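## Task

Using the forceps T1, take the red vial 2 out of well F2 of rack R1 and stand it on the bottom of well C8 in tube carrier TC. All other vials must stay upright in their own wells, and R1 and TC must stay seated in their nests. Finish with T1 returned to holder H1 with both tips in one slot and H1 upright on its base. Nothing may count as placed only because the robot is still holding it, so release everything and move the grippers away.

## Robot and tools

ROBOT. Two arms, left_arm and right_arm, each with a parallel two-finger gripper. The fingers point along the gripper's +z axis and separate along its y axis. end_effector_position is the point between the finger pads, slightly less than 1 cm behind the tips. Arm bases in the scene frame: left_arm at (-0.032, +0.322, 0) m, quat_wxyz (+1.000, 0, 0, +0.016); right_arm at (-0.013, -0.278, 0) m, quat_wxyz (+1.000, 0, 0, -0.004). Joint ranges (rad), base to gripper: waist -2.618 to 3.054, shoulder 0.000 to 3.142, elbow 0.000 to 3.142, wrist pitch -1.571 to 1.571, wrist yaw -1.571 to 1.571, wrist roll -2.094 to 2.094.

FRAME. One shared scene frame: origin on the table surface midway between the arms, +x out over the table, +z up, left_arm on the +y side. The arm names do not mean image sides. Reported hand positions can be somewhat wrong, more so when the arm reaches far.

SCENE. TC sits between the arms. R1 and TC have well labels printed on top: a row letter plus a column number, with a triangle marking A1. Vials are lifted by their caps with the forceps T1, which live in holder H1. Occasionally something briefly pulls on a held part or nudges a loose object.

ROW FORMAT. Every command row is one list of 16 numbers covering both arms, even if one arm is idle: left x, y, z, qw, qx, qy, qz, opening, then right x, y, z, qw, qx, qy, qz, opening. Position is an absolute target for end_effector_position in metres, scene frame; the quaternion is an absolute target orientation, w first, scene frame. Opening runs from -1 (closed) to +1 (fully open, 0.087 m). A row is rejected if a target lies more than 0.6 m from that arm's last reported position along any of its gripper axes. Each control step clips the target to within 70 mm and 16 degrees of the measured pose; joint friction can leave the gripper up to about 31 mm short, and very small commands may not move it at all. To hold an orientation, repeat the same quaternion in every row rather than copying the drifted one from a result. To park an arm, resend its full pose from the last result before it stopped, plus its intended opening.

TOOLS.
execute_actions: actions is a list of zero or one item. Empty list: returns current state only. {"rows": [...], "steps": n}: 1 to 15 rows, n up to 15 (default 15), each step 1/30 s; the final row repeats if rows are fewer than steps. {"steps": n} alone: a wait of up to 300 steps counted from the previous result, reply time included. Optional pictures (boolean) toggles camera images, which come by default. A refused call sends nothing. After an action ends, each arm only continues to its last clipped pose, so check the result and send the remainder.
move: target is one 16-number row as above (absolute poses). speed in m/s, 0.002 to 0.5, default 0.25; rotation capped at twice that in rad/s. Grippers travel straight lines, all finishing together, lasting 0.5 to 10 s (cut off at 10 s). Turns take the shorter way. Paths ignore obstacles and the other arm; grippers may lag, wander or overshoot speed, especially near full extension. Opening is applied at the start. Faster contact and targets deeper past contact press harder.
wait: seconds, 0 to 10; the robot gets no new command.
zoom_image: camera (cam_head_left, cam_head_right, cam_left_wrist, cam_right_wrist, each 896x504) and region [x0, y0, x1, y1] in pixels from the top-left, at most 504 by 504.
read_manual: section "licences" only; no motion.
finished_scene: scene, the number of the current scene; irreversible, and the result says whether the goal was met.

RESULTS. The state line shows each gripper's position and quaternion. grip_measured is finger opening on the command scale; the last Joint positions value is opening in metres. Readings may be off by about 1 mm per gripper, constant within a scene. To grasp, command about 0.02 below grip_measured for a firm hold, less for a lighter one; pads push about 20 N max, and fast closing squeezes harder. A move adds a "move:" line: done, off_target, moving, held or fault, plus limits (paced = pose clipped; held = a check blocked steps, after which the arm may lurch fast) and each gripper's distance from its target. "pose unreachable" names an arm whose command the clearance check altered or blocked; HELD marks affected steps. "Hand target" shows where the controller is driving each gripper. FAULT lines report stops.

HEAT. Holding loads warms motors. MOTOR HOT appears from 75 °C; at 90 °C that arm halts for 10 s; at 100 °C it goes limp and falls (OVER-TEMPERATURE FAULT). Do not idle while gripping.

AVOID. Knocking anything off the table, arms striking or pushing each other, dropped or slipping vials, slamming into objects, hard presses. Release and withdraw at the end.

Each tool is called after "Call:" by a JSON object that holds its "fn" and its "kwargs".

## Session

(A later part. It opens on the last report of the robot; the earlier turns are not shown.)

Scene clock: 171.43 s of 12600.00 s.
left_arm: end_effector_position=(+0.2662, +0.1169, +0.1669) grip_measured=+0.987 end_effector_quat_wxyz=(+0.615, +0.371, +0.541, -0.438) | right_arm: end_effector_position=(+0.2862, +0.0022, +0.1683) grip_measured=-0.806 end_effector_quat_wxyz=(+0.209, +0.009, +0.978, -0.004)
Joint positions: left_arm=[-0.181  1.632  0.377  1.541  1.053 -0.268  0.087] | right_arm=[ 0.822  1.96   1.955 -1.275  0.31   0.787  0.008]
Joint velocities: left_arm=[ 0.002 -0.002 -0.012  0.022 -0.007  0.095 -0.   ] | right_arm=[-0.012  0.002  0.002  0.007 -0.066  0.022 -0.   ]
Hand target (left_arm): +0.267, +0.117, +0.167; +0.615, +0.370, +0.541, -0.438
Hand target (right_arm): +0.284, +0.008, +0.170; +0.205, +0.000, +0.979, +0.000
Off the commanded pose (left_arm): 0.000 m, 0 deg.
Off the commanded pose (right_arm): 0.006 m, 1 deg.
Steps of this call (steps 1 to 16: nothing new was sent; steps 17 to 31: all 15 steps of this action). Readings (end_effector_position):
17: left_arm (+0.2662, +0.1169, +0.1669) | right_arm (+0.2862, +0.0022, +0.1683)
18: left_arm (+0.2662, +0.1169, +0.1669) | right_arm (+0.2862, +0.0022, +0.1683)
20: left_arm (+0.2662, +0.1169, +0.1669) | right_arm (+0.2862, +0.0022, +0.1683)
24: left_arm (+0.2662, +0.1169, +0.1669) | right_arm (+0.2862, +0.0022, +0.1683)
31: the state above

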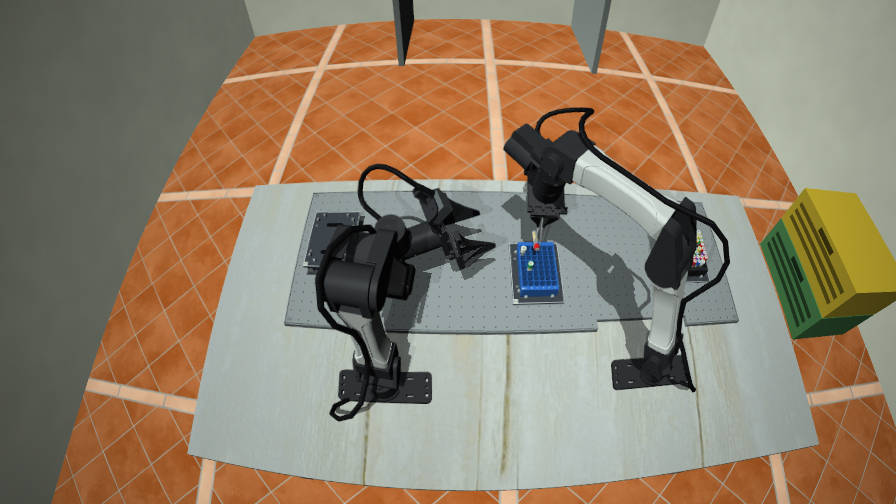

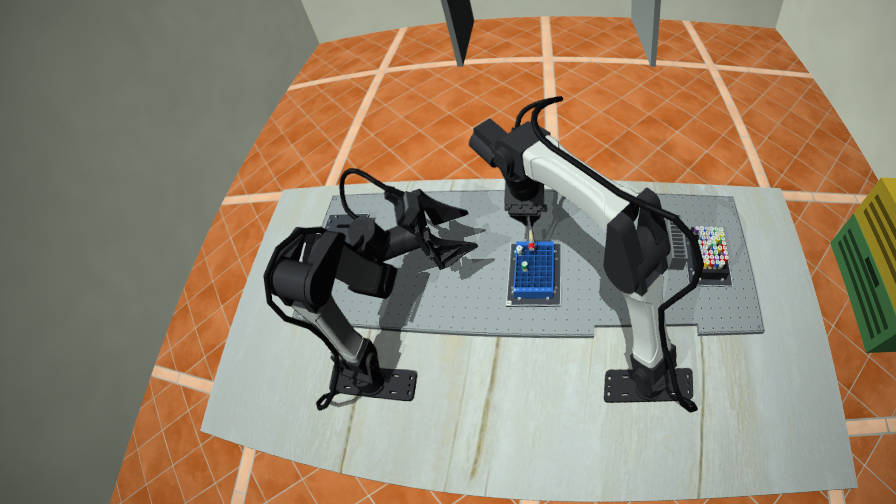

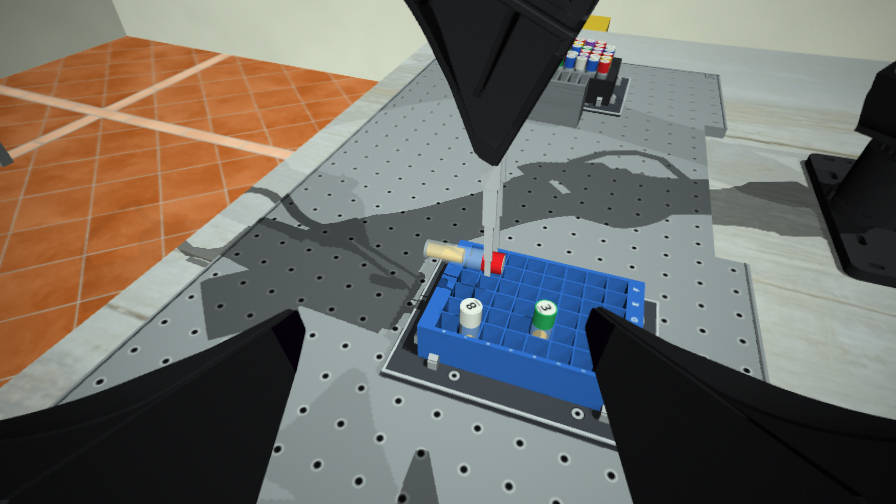

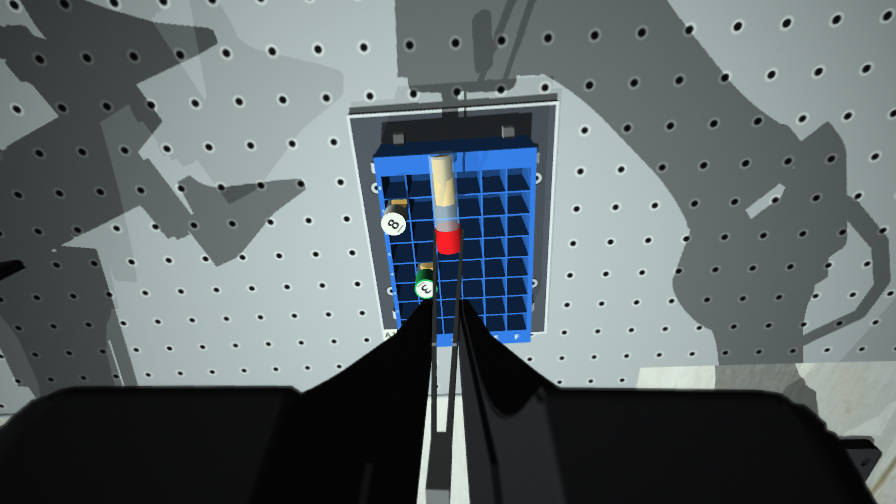

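Call:
{"fn": "execute_actions", "kwargs": {"actions": [{"rows":[[0.2666,0.117,0.167,0.615,0.37,0.541,-0.438,1,0.284,0.008,0.17,0.205,0,0.979,0,-0.803]]}]}}

Scene clock: 172.53 s of 12600.00 s.
left_arm: end_effector_position=(+0.2662, +0.1169, +0.1669) grip_measured=+0.987 end_effector_quat_wxyz=(+0.615, +0.371, +0.541, -0.438) | right_arm: end_effector_position=(+0.2862, +0.0022, +0.1683) grip_measured=-0.803 end_effector_quat_wxyz=(+0.209, +0.009, +0.978, -0.004)
Joint positions: left_arm=[-0.181  1.632  0.377  1.541  1.053 -0.268  0.087] | right_arm=[ 0.822  1.96   1.955 -1.275  0.31   0.787  0.009]
Joint velocities: left_arm=[-0.007 -0.002 -0.017 -0.007 -0.066  0.051  0.001] | right_arm=[ 0.002 -0.012  0.002 -0.066 -0.066 -0.022  0.   ]
Hand target (left_arm): +0.267, +0.117, +0.167; +0.615, +0.370, +0.541, -0.438
Hand target (right_arm): +0.284, +0.008, +0.170; +0.205, +0.000, +0.979, +0.000
Off the commanded pose (left_arm): 0.000 m, 0 deg.
Off the commanded pose (right_arm): 0.006 m, 1 deg.
Steps of this call (steps 1 to 18: nothing new was sent; steps 19 to 33: all 15 steps of this action). Readings (end_effector_position):
19: left_arm (+0.2662, +0.1169, +0.1669) | right_arm (+0.2862, +0.0022, +0.1683)
20: left_arm (+0.2662, +0.1169, +0.1669) | right_arm (+0.2862, +0.0022, +0.1683)
22: left_arm (+0.2662, +0.1169, +0.1669) | right_arm (+0.2862, +0.0022, +0.1683)
26: left_arm (+0.2662, +0.1169, +0.1669) | right_arm (+0.2862, +0.0022, +0.1683)
33: the state above

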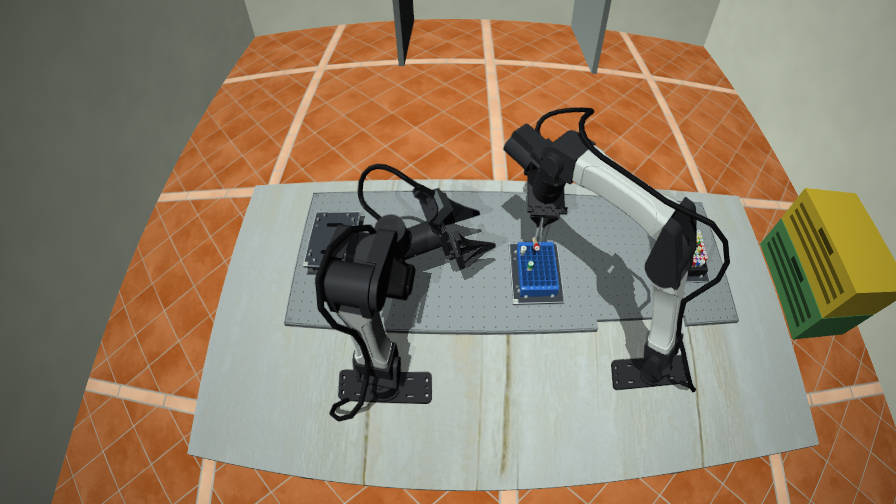

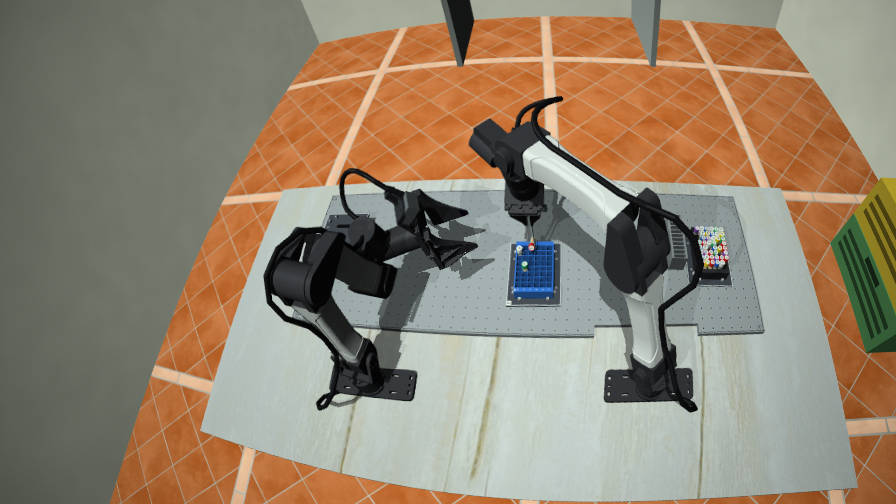

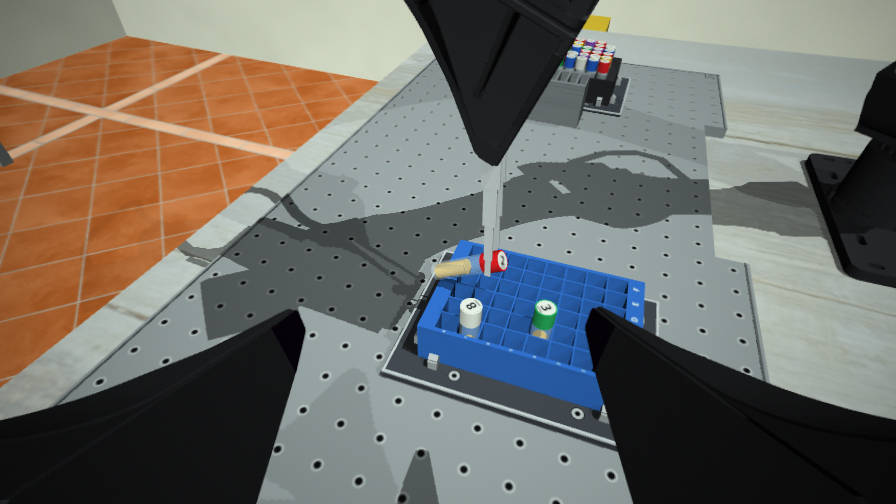

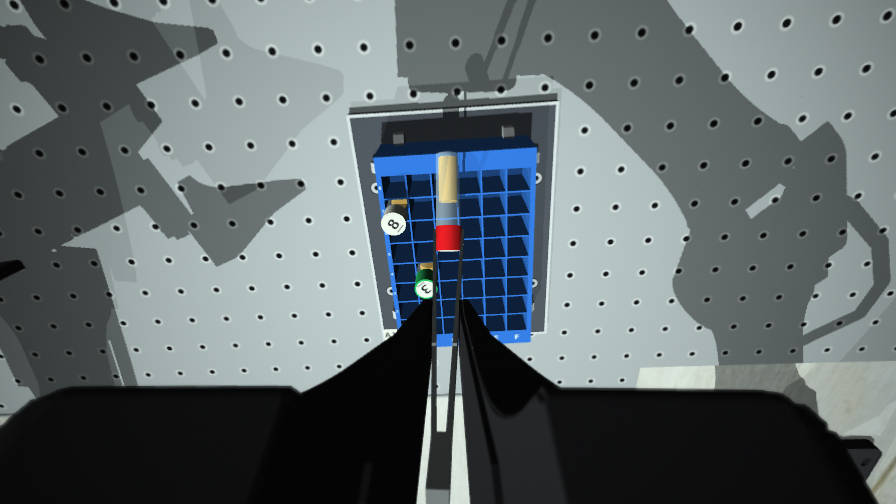

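Pivoting. Raise slowly.

Call:
{"fn": "move", "kwargs": {"target": [0.2666,0.117,0.167,0.615,0.37,0.541,-0.438,1,0.284,0.008,0.19,0.205,0,0.979,0,-0.803], "speed": 0.005}}

Scene clock: 178.10 s of 12600.00 s.
left_arm: end_effector_position=(+0.2662, +0.1169, +0.1669) grip_measured=+0.987 end_effector_quat_wxyz=(+0.615, +0.371, +0.541, -0.438) | right_arm: end_effector_position=(+0.2865, +0.0026, +0.1882) grip_measured=-0.803 end_effector_quat_wxyz=(+0.209, +0.009, +0.978, -0.003)
Joint positions: left_arm=[-0.181  1.632  0.377  1.541  1.053 -0.268  0.087] | right_arm=[ 0.822  1.989  2.077 -1.368  0.31   0.787  0.009]
Joint velocities: left_arm=[-0.007 -0.007 -0.007 -0.051 -0.022  0.051  0.   ] | right_arm=[-0.002  0.002  0.007 -0.066  0.037 -0.022 -0.001]
Hand target (left_arm): +0.267, +0.117, +0.167; +0.615, +0.370, +0.541, -0.438
Hand target (right_arm): +0.284, +0.008, +0.190; +0.205, +0.000, +0.979, +0.000
Off the commanded pose (left_arm): 0.000 m, 0 deg.
Off the commanded pose (right_arm): 0.006 m, 1 deg.
move: done

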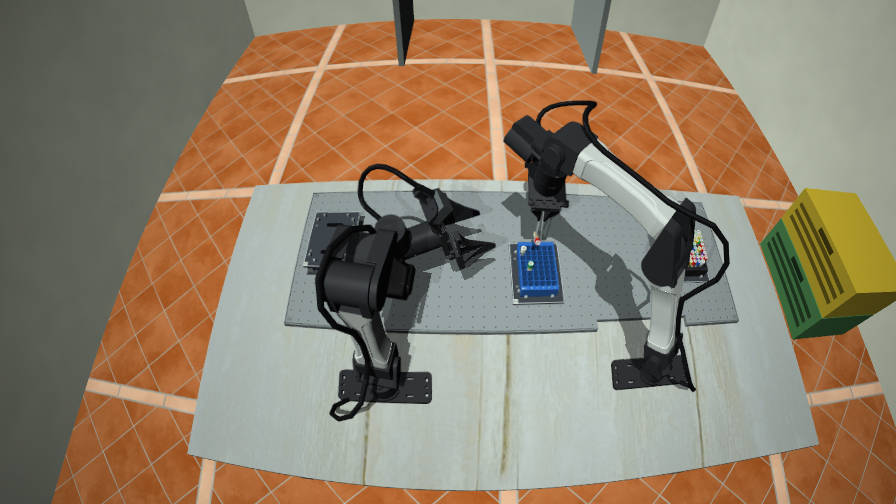

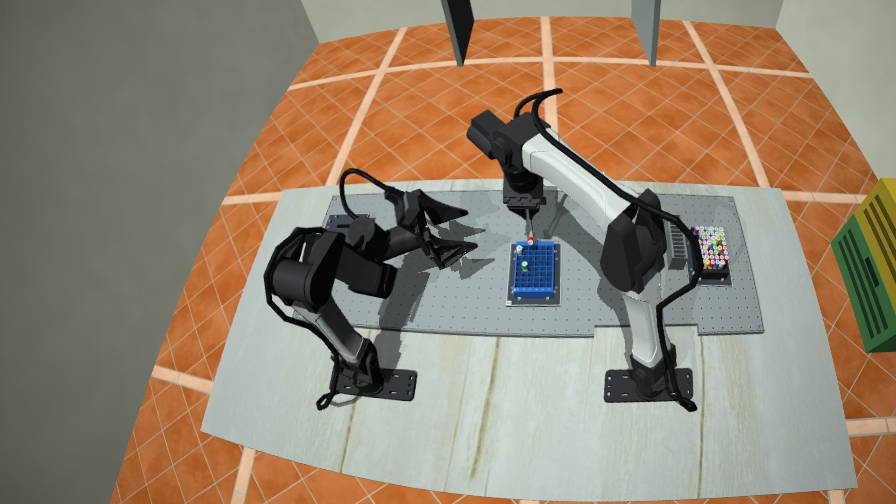

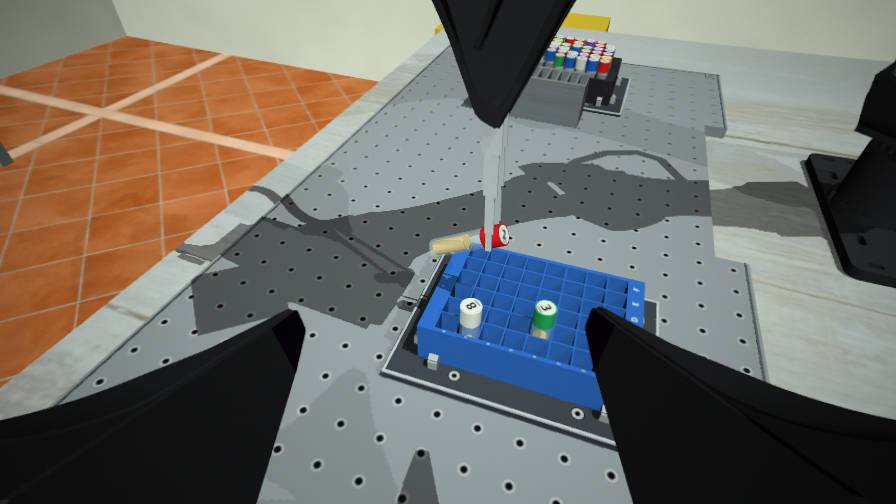

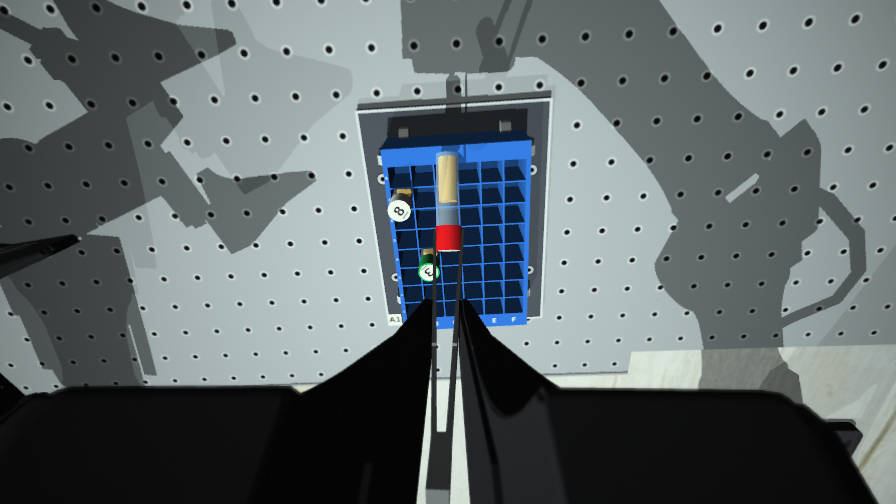

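Call:
{"fn": "execute_actions", "kwargs": {"actions": [{"rows":[[0.2666,0.117,0.167,0.615,0.37,0.541,-0.438,1,0.284,0.008,0.19,0.205,0,0.979,0,-0.801]]}]}}

Scene clock: 179.60 s of 12600.00 s.
left_arm: end_effector_position=(+0.2662, +0.1169, +0.1669) grip_measured=+0.987 end_effector_quat_wxyz=(+0.615, +0.371, +0.541, -0.438) | right_arm: end_effector_position=(+0.2861, +0.0022, +0.1881) grip_measured=-0.801 end_effector_quat_wxyz=(+0.209, +0.009, +0.978, -0.004)
Joint positions: left_arm=[-0.181  1.632  0.377  1.541  1.053 -0.268  0.087] | right_arm=[ 0.822  1.989  2.077 -1.37   0.31   0.787  0.009]
Joint velocities: left_arm=[-0.007 -0.012 -0.002 -0.081 -0.022 -0.125 -0.001] | right_arm=[ 0.007 -0.002 -0.017 -0.007  0.066 -0.022  0.   ]
Hand target (left_arm): +0.267, +0.117, +0.167; +0.615, +0.370, +0.541, -0.438
Hand target (right_arm): +0.284, +0.008, +0.190; +0.205, +0.000, +0.979, +0.000
Off the commanded pose (left_arm): 0.000 m, 0 deg.
Off the commanded pose (right_arm): 0.006 m, 1 deg.
Steps of this call (steps 1 to 30: nothing new was sent; steps 31 to 45: all 15 steps of this action). Readings (end_effector_position):
31: left_arm (+0.2662, +0.1169, +0.1669) | right_arm (+0.2863, +0.0023, +0.1881)
32: left_arm (+0.2662, +0.1169, +0.1669) | right_arm (+0.2863, +0.0023, +0.1881)
34: left_arm (+0.2662, +0.1169, +0.1669) | right_arm (+0.2862, +0.0022, +0.1881)
38: left_arm (+0.2662, +0.1169, +0.1669) | right_arm (+0.2862, +0.0022, +0.1881)
45: the state above

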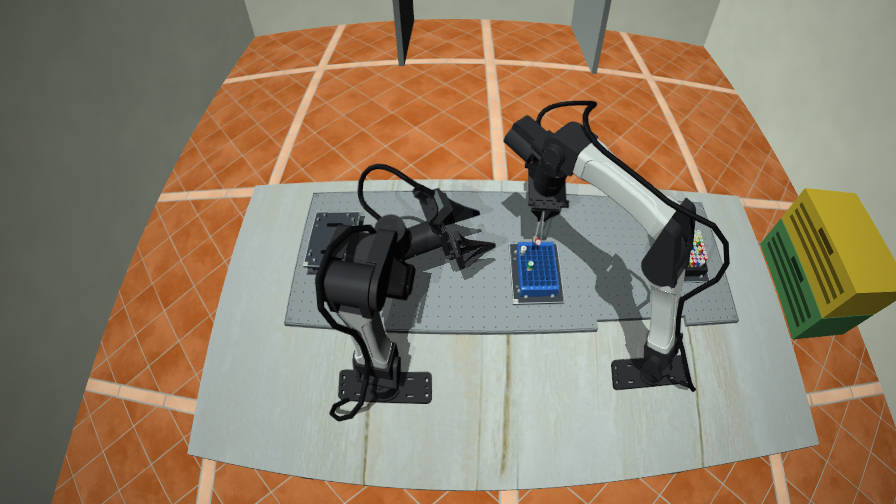

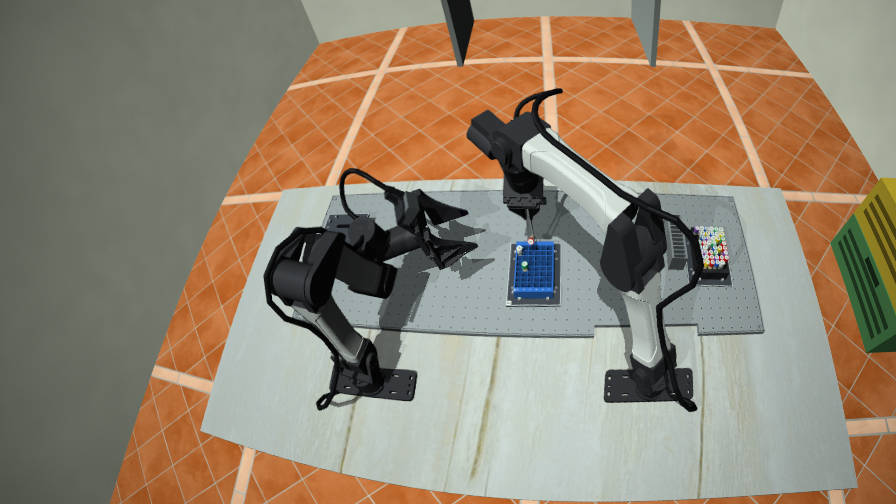

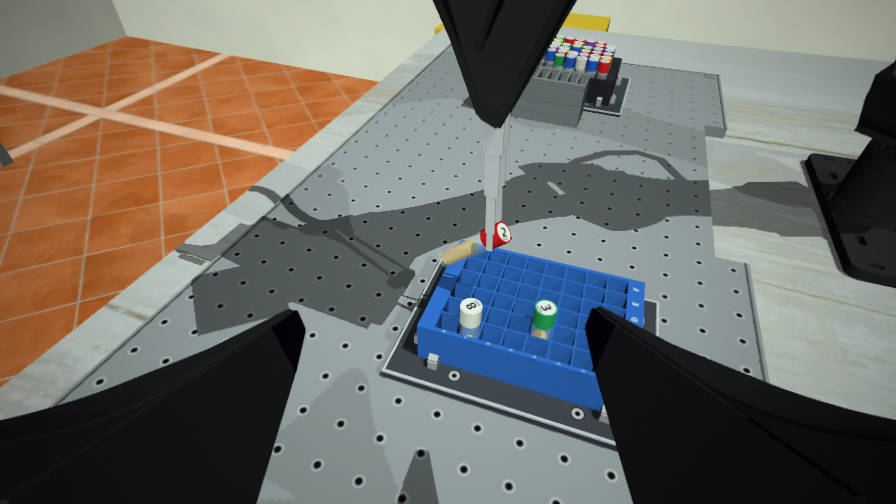

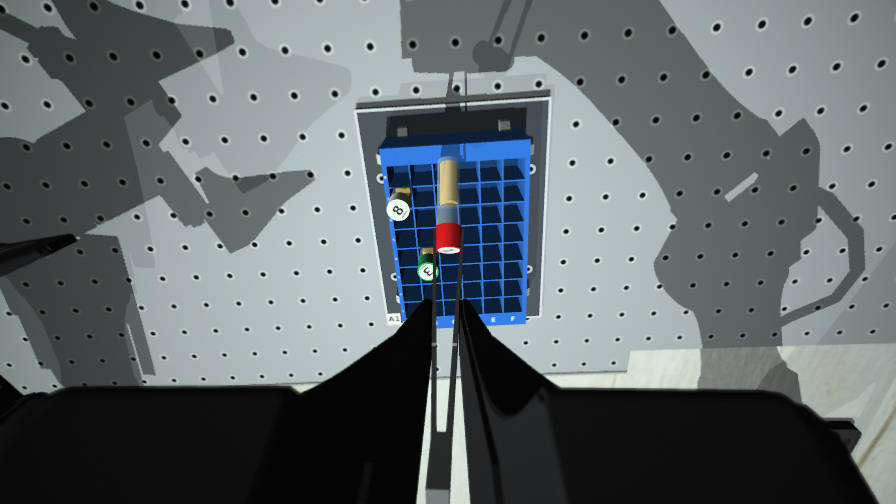

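Call:
{"fn": "execute_actions", "kwargs": {"actions": [{"rows":[[0.2666,0.117,0.167,0.615,0.37,0.541,-0.438,1,0.284,0.008,0.19,0.205,0,0.979,0,-0.7995]]}]}}

Scene clock: 180.67 s of 12600.00 s.
left_arm: end_effector_position=(+0.2662, +0.1169, +0.1669) grip_measured=+0.987 end_effector_quat_wxyz=(+0.615, +0.371, +0.541, -0.438) | right_arm: end_effector_position=(+0.2861, +0.0022, +0.1881) grip_measured=-0.799 end_effector_quat_wxyz=(+0.209, +0.009, +0.978, -0.004)
Joint positions: left_arm=[-0.181  1.632  0.377  1.541  1.053 -0.268  0.087] | right_arm=[ 0.822  1.989  2.077 -1.37   0.31   0.787  0.009]
Joint velocities: left_arm=[ 0.007 -0.002 -0.007 -0.007  0.022  0.051  0.   ] | right_arm=[-0.007  0.002 -0.007 -0.022 -0.022  0.022 -0.   ]
Hand target (left_arm): +0.267, +0.117, +0.167; +0.615, +0.370, +0.541, -0.438
Hand target (right_arm): +0.284, +0.008, +0.190; +0.205, +0.000, +0.979, +0.000
Off the commanded pose (left_arm): 0.000 m, 0 deg.
Off the commanded pose (right_arm): 0.006 m, 1 deg.
Steps of this call (steps 1 to 17: nothing new was sent; steps 18 to 32: all 15 steps of this action). Readings (end_effector_position):
18: left_arm (+0.2662, +0.1169, +0.1669) | right_arm (+0.2861, +0.0022, +0.1881)
19: left_arm (+0.2662, +0.1169, +0.1669) | right_arm (+0.2861, +0.0022, +0.1881)
21: left_arm (+0.2662, +0.1169, +0.1669) | right_arm (+0.2861, +0.0022, +0.1881)
25: left_arm (+0.2662, +0.1169, +0.1669) | right_arm (+0.2861, +0.0022, +0.1881)
32: the state above

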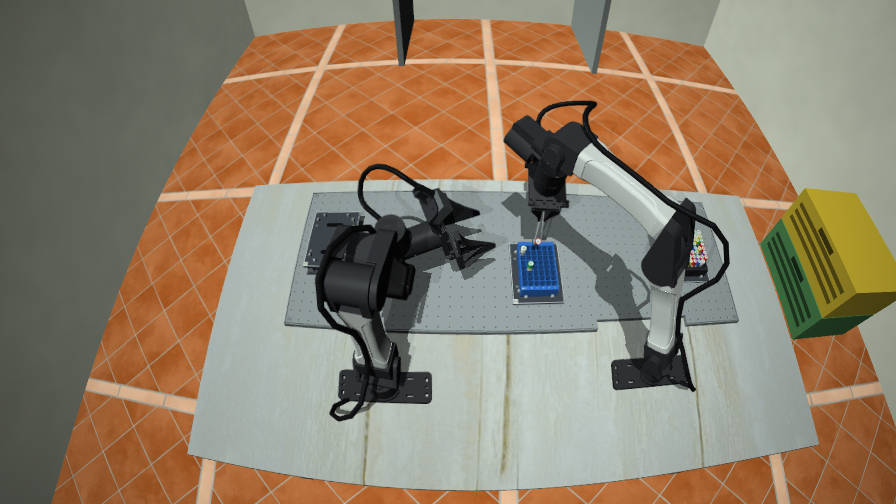

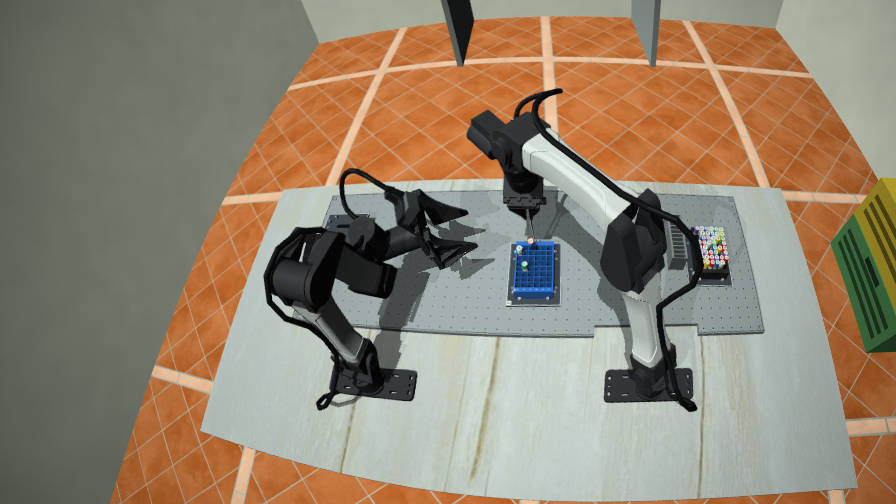

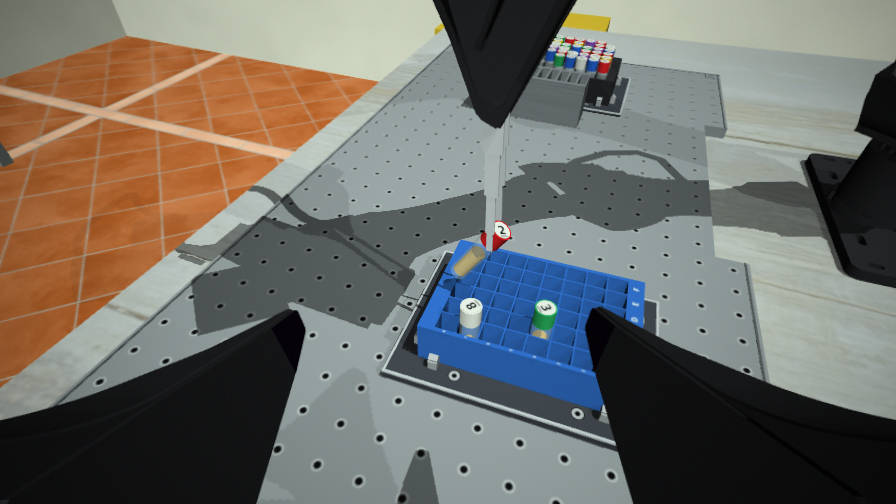

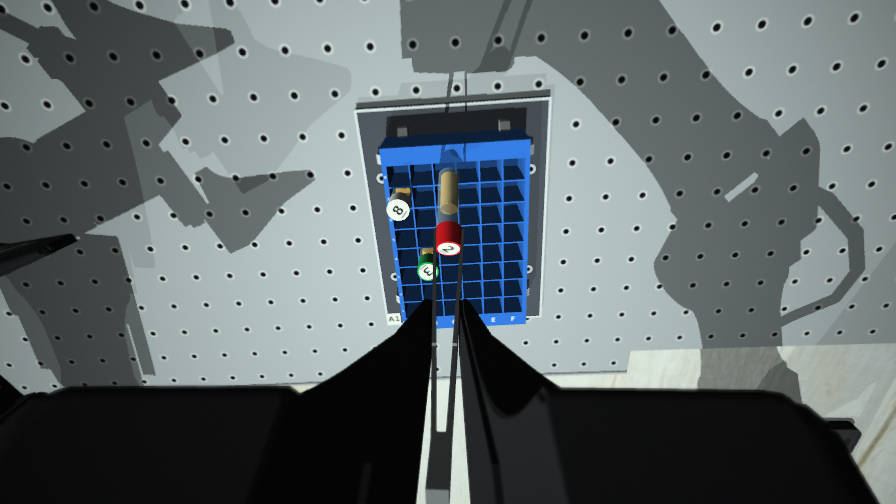

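~25° off vertical; one more notch.

Call:
{"fn": "execute_actions", "kwargs": {"actions": [{"rows":[[0.2666,0.117,0.167,0.615,0.37,0.541,-0.438,1,0.284,0.008,0.19,0.205,0,0.979,0,-0.7985]]}]}}

Call:
{"fn": "zoom_image", "kwargs": {"camera": "cam_left_wrist", "region": [400,200,550,350]}}

Call:
{"fn": "zoom_image", "kwargs": {"camera": "cam_right_wrist", "region": [390,140,510,260]}}

Scene clock: 182.30 s of 12600.00 s.
left_arm: end_effector_position=(+0.2662, +0.1169, +0.1669) grip_measured=+0.987 end_effector_quat_wxyz=(+0.615, +0.371, +0.541, -0.438) | right_arm: end_effector_position=(+0.2861, +0.0022, +0.1881) grip_measured=-0.798 end_effector_quat_wxyz=(+0.209, +0.009, +0.978, -0.004)
Joint positions: left_arm=[-0.181  1.632  0.377  1.541  1.053 -0.268  0.087] | right_arm=[ 0.822  1.989  2.077 -1.37   0.31   0.787  0.009]
Joint velocities: left_arm=[ 0.007 -0.007  0.012 -0.022 -0.037 -0.007 -0.   ] | right_arm=[-0.012 -0.007 -0.007 -0.007 -0.007 -0.037  0.   ]
Hand target (left_arm): +0.267, +0.117, +0.167; +0.615, +0.370, +0.541, -0.438
Hand target (right_arm): +0.284, +0.008, +0.190; +0.205, +0.000, +0.979, +0.000
Off the commanded pose (left_arm): 0.000 m, 0 deg.
Off the commanded pose (right_arm): 0.006 m, 1 deg.
Steps of this call (steps 1 to 34: nothing new was sent; steps 35 to 49: all 15 steps of this action). Readings (end_effector_position):
35: left_arm (+0.2662, +0.1169, +0.1669) | right_arm (+0.2861, +0.0022, +0.1881)
36: left_arm (+0.2662, +0.1169, +0.1669) | right_arm (+0.2861, +0.0022, +0.1881)
38: left_arm (+0.2662, +0.1169, +0.1669) | right_arm (+0.2861, +0.0022, +0.1881)
42: left_arm (+0.2662, +0.1169, +0.1669) | right_arm (+0.2861, +0.0022, +0.1881)
49: the state above

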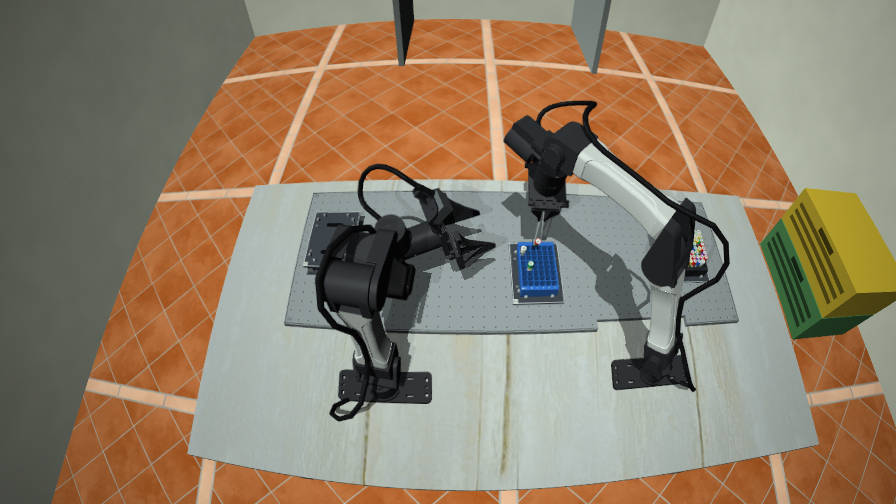

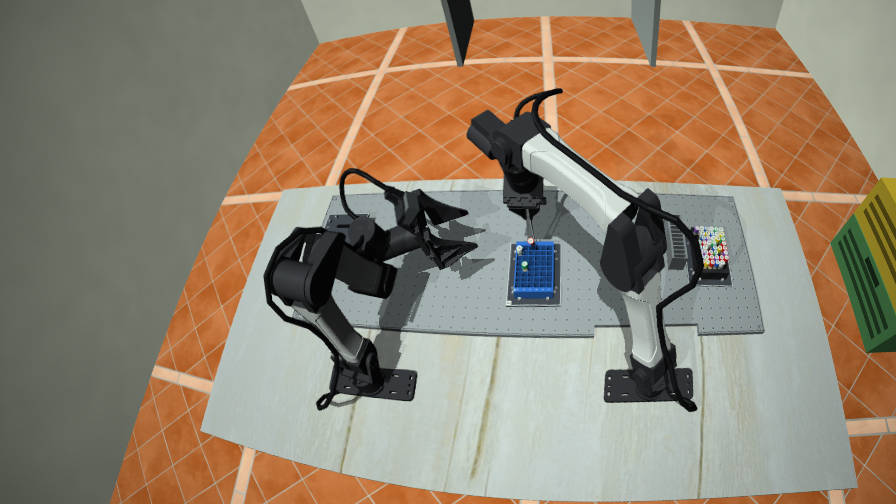

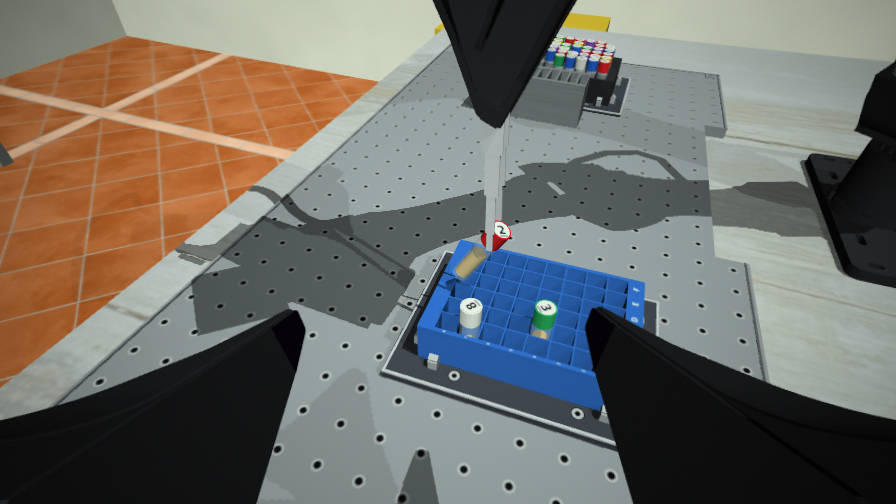

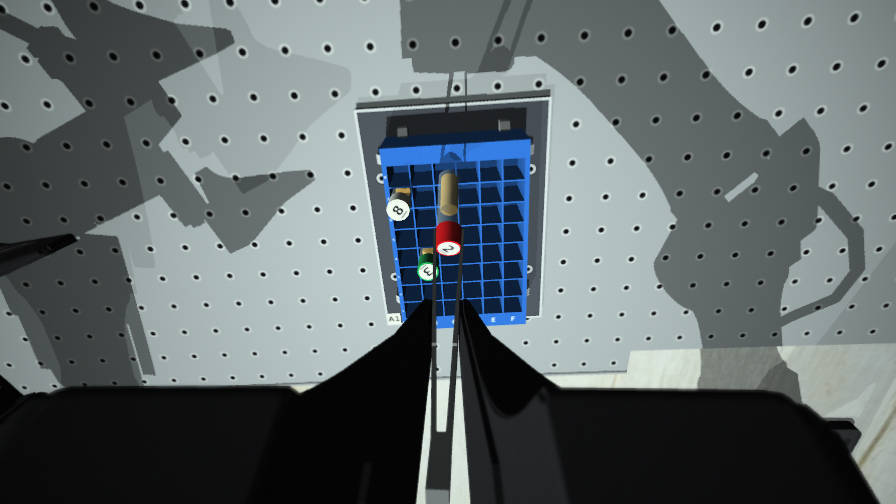

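Region (400, 200, 550, 350) of cam_left_wrist's 896x504 image, scaled by 3.360, with more detail than that image has.

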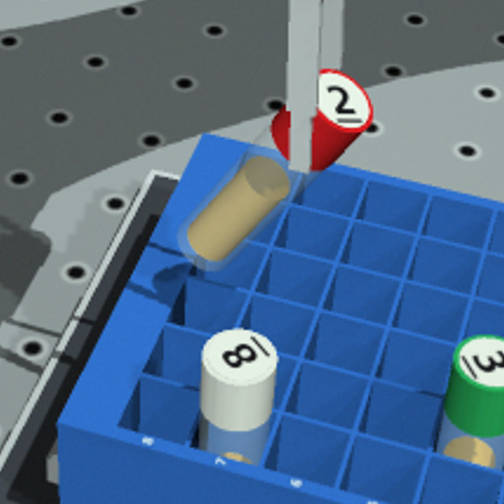

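Region (390, 140, 510, 260) of cam_right_wrist's 896x504 image, scaled by 4.200, with more detail than that image has.

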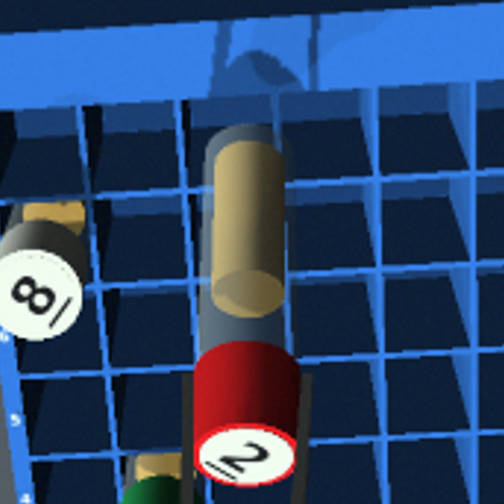

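Call:
{"fn": "move", "kwargs": {"target": [0.2666,0.117,0.167,0.615,0.37,0.541,-0.438,1,0.283,0.0115,0.183,0.205,0,0.979,0,-0.801], "speed": 0.005}}

Call:
{"fn": "zoom_image", "kwargs": {"camera": "cam_left_wrist", "region": [400,200,550,350]}}

Call:
{"fn": "zoom_image", "kwargs": {"camera": "cam_right_wrist", "region": [390,140,510,260]}}

Scene clock: 186.03 s of 12600.00 s.
left_arm: end_effector_position=(+0.2662, +0.1169, +0.1669) grip_measured=+0.987 end_effector_quat_wxyz=(+0.615, +0.371, +0.541, -0.438) | right_arm: end_effector_position=(+0.2842, +0.0042, +0.1881) grip_measured=-0.800 end_effector_quat_wxyz=(+0.209, +0.005, +0.978, -0.003)
Joint positions: left_arm=[-0.181  1.632  0.377  1.541  1.053 -0.268  0.087] | right_arm=[ 0.828  1.989  2.077 -1.37   0.31   0.787  0.009]
Joint velocities: left_arm=[-0.002  0.007 -0.027  0.007  0.022 -0.022  0.   ] | right_arm=[ 0.007 -0.012  0.017 -0.037 -0.022 -0.081  0.   ]
Hand target (left_arm): +0.267, +0.117, +0.167; +0.615, +0.370, +0.541, -0.438
Hand target (right_arm): +0.283, +0.011, +0.183; +0.205, -0.000, +0.979, +0.000
Off the commanded pose (left_arm): 0.000 m, 0 deg.
Off the commanded pose (right_arm): 0.009 m, 1 deg.
move: done

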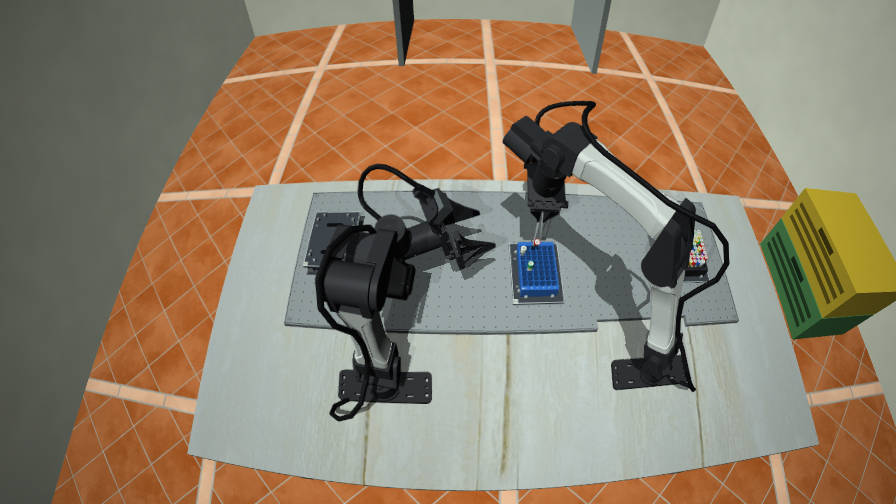

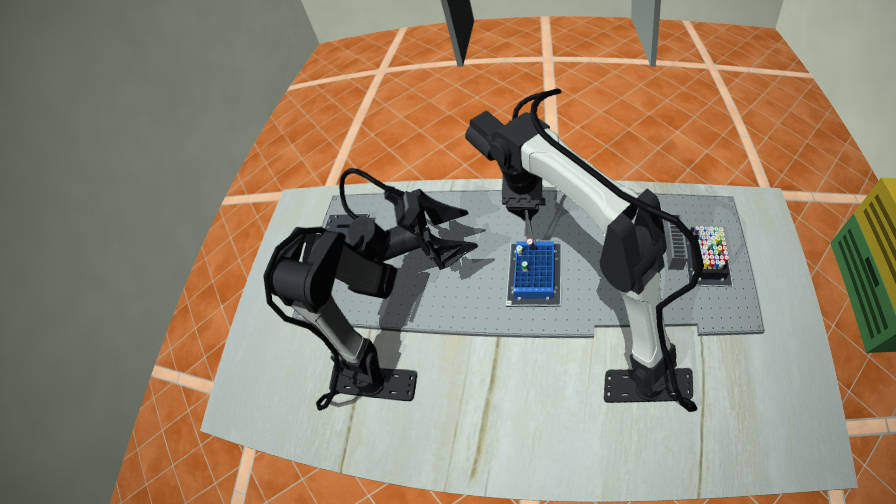

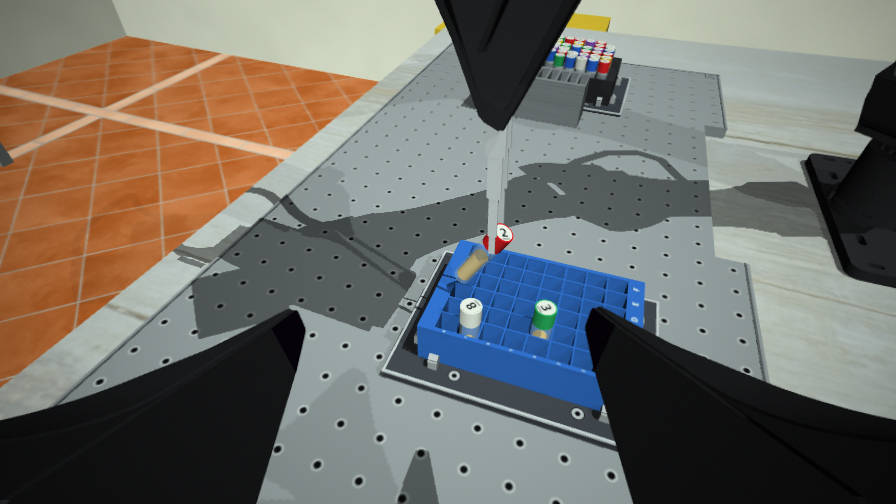

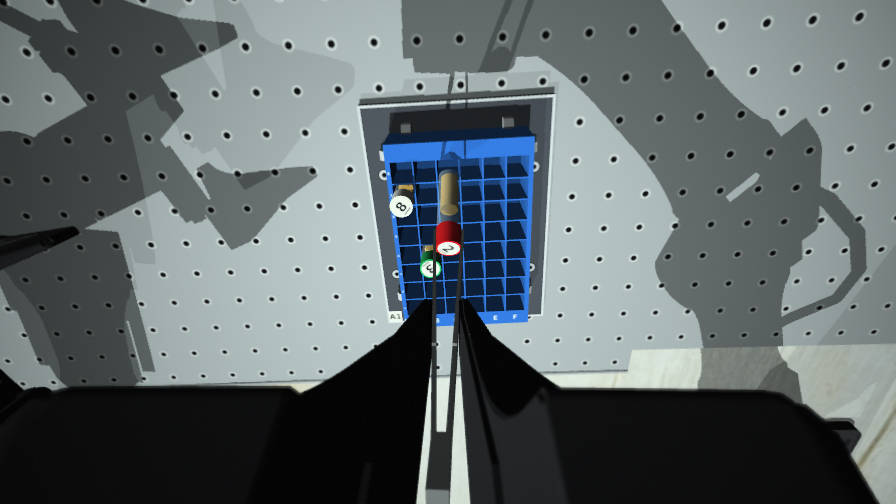

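Region (400, 200, 550, 350) of cam_left_wrist's 896x504 image, scaled by 3.360, with more detail than that image has.

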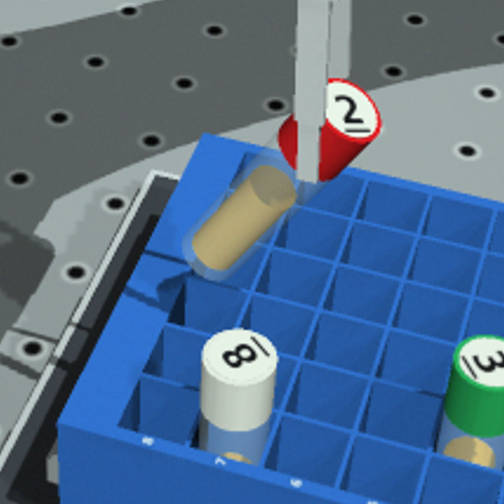

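Region (390, 140, 510, 260) of cam_right_wrist's 896x504 image, scaled by 4.200, with more detail than that image has.

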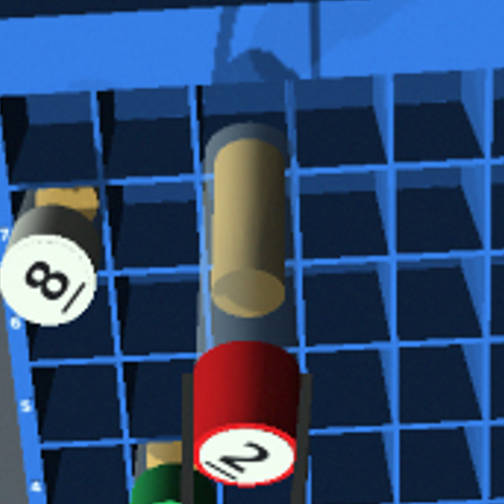

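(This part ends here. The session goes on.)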